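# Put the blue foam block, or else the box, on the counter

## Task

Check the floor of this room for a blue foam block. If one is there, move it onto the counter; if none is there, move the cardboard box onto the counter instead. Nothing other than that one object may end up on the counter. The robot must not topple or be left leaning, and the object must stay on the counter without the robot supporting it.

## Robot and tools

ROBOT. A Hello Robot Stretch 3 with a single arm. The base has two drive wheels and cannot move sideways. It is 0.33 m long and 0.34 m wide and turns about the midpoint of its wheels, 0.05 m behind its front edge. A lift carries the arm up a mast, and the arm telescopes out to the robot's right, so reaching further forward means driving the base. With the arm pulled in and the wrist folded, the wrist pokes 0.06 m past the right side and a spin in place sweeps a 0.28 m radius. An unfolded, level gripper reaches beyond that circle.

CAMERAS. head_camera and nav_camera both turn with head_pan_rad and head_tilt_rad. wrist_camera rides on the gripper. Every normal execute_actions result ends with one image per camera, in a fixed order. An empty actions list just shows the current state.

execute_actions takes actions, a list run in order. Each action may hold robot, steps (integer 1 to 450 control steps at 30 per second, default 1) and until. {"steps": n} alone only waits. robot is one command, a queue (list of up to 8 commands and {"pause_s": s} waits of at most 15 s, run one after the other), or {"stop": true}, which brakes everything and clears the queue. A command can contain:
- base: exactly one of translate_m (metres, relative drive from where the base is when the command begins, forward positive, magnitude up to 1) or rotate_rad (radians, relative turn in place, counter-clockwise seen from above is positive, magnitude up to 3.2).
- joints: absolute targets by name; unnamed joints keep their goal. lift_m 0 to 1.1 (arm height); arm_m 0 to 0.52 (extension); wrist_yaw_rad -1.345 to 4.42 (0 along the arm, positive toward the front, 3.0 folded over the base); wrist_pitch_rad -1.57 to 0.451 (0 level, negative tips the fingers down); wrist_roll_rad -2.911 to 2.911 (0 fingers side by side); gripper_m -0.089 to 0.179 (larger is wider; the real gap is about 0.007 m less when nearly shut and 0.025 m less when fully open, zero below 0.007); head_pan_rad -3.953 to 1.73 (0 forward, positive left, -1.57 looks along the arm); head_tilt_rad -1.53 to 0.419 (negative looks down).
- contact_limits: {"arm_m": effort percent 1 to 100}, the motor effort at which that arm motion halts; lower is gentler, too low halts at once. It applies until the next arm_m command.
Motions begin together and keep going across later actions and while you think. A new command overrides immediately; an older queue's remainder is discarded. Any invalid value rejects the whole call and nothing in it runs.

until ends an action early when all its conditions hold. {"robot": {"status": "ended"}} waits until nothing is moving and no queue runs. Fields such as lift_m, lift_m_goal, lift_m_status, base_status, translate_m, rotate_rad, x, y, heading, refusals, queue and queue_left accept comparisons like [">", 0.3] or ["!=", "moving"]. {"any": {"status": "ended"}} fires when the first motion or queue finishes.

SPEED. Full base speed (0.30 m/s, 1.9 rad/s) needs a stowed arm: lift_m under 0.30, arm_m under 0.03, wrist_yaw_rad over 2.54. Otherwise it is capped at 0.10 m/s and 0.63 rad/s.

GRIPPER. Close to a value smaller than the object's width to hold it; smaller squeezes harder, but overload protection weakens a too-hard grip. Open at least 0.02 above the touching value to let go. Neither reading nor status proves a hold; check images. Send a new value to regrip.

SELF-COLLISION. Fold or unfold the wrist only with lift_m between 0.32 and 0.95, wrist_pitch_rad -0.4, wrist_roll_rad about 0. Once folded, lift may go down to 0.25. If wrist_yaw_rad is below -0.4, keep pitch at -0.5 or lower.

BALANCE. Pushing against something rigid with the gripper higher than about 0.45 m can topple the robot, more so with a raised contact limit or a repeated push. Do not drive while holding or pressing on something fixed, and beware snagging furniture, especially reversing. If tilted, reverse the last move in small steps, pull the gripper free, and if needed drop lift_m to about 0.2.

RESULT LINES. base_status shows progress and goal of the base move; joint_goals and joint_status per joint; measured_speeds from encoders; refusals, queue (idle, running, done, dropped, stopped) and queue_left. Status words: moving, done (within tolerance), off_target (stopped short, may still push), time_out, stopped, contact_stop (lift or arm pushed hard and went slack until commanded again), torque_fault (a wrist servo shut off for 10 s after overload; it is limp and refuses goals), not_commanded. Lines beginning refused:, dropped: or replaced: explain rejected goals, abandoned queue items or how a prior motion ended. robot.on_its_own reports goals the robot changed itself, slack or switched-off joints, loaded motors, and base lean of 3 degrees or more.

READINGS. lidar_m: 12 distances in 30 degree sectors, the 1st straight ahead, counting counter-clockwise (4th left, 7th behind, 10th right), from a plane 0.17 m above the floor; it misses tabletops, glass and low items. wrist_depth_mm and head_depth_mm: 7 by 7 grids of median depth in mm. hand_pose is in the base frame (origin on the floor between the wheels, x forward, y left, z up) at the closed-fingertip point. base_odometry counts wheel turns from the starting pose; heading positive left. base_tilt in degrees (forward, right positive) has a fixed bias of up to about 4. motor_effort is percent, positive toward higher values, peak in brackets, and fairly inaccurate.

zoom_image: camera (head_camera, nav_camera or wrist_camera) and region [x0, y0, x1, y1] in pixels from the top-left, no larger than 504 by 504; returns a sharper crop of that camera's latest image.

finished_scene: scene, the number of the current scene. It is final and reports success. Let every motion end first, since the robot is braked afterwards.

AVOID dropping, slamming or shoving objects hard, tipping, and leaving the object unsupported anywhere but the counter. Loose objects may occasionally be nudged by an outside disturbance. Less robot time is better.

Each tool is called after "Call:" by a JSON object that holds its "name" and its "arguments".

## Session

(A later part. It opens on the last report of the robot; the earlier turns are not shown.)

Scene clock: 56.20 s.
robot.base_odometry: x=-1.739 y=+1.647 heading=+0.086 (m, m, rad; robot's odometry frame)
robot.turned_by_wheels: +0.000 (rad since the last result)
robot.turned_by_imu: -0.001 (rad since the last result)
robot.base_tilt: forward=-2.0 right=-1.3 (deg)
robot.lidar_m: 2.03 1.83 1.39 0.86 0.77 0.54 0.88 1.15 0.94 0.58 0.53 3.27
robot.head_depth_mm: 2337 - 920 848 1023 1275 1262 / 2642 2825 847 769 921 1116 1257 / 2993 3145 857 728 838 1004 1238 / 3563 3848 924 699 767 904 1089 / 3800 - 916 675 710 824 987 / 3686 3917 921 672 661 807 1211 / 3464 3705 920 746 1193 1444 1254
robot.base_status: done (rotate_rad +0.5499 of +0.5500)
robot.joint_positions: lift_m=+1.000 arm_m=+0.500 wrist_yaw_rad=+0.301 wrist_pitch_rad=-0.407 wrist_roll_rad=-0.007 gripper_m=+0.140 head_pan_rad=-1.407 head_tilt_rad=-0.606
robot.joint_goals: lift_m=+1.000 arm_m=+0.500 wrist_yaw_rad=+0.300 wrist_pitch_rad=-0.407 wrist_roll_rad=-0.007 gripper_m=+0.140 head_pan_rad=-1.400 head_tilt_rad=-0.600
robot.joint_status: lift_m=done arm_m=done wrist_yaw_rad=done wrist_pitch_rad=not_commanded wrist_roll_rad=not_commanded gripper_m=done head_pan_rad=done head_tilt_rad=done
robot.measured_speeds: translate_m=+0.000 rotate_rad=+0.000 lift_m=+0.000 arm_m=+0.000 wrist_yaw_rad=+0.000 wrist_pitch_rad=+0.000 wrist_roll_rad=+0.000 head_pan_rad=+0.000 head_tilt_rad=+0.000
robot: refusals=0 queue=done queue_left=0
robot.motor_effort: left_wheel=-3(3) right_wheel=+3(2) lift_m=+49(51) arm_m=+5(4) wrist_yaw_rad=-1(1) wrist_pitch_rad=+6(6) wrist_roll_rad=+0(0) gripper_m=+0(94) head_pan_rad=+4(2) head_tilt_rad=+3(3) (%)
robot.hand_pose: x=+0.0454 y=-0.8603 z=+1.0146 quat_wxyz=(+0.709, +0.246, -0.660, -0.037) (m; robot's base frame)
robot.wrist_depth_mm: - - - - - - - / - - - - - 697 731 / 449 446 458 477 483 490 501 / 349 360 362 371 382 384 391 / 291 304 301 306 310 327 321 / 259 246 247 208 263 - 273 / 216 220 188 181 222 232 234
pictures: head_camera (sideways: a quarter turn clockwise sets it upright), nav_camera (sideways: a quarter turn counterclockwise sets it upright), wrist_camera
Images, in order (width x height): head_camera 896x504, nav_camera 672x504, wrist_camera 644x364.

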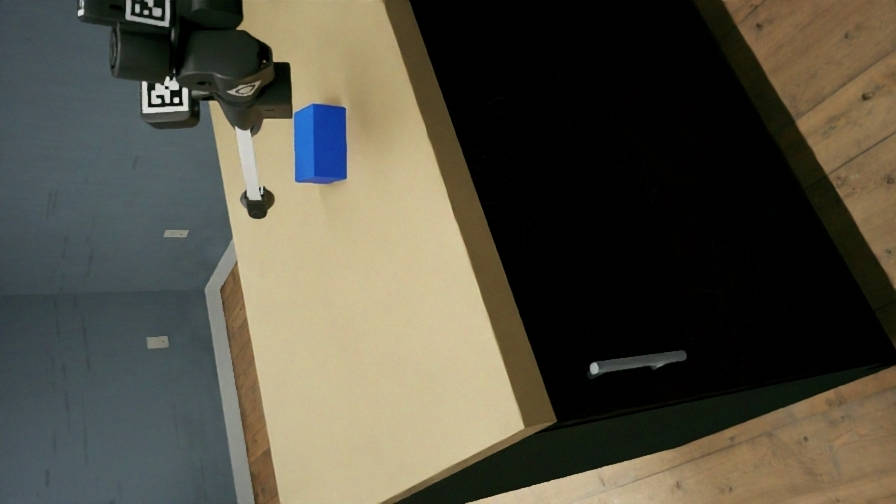

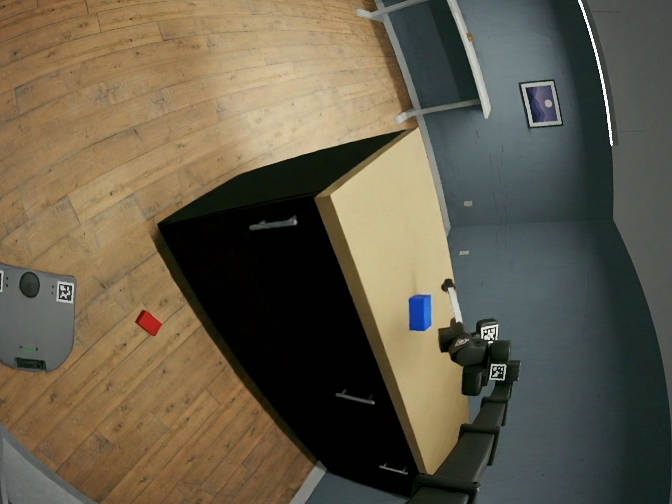

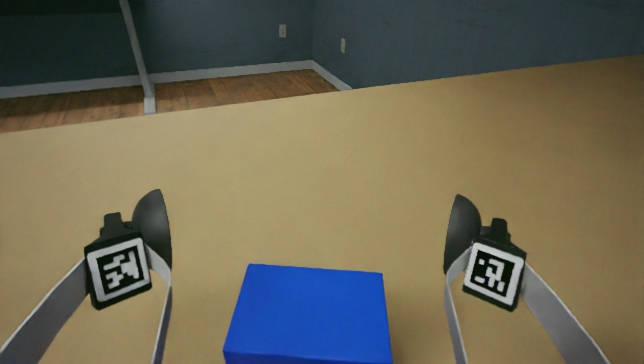

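Call:
{"name": "finished_scene", "arguments": {"scene": 2}}

The scene is finished: the task was done.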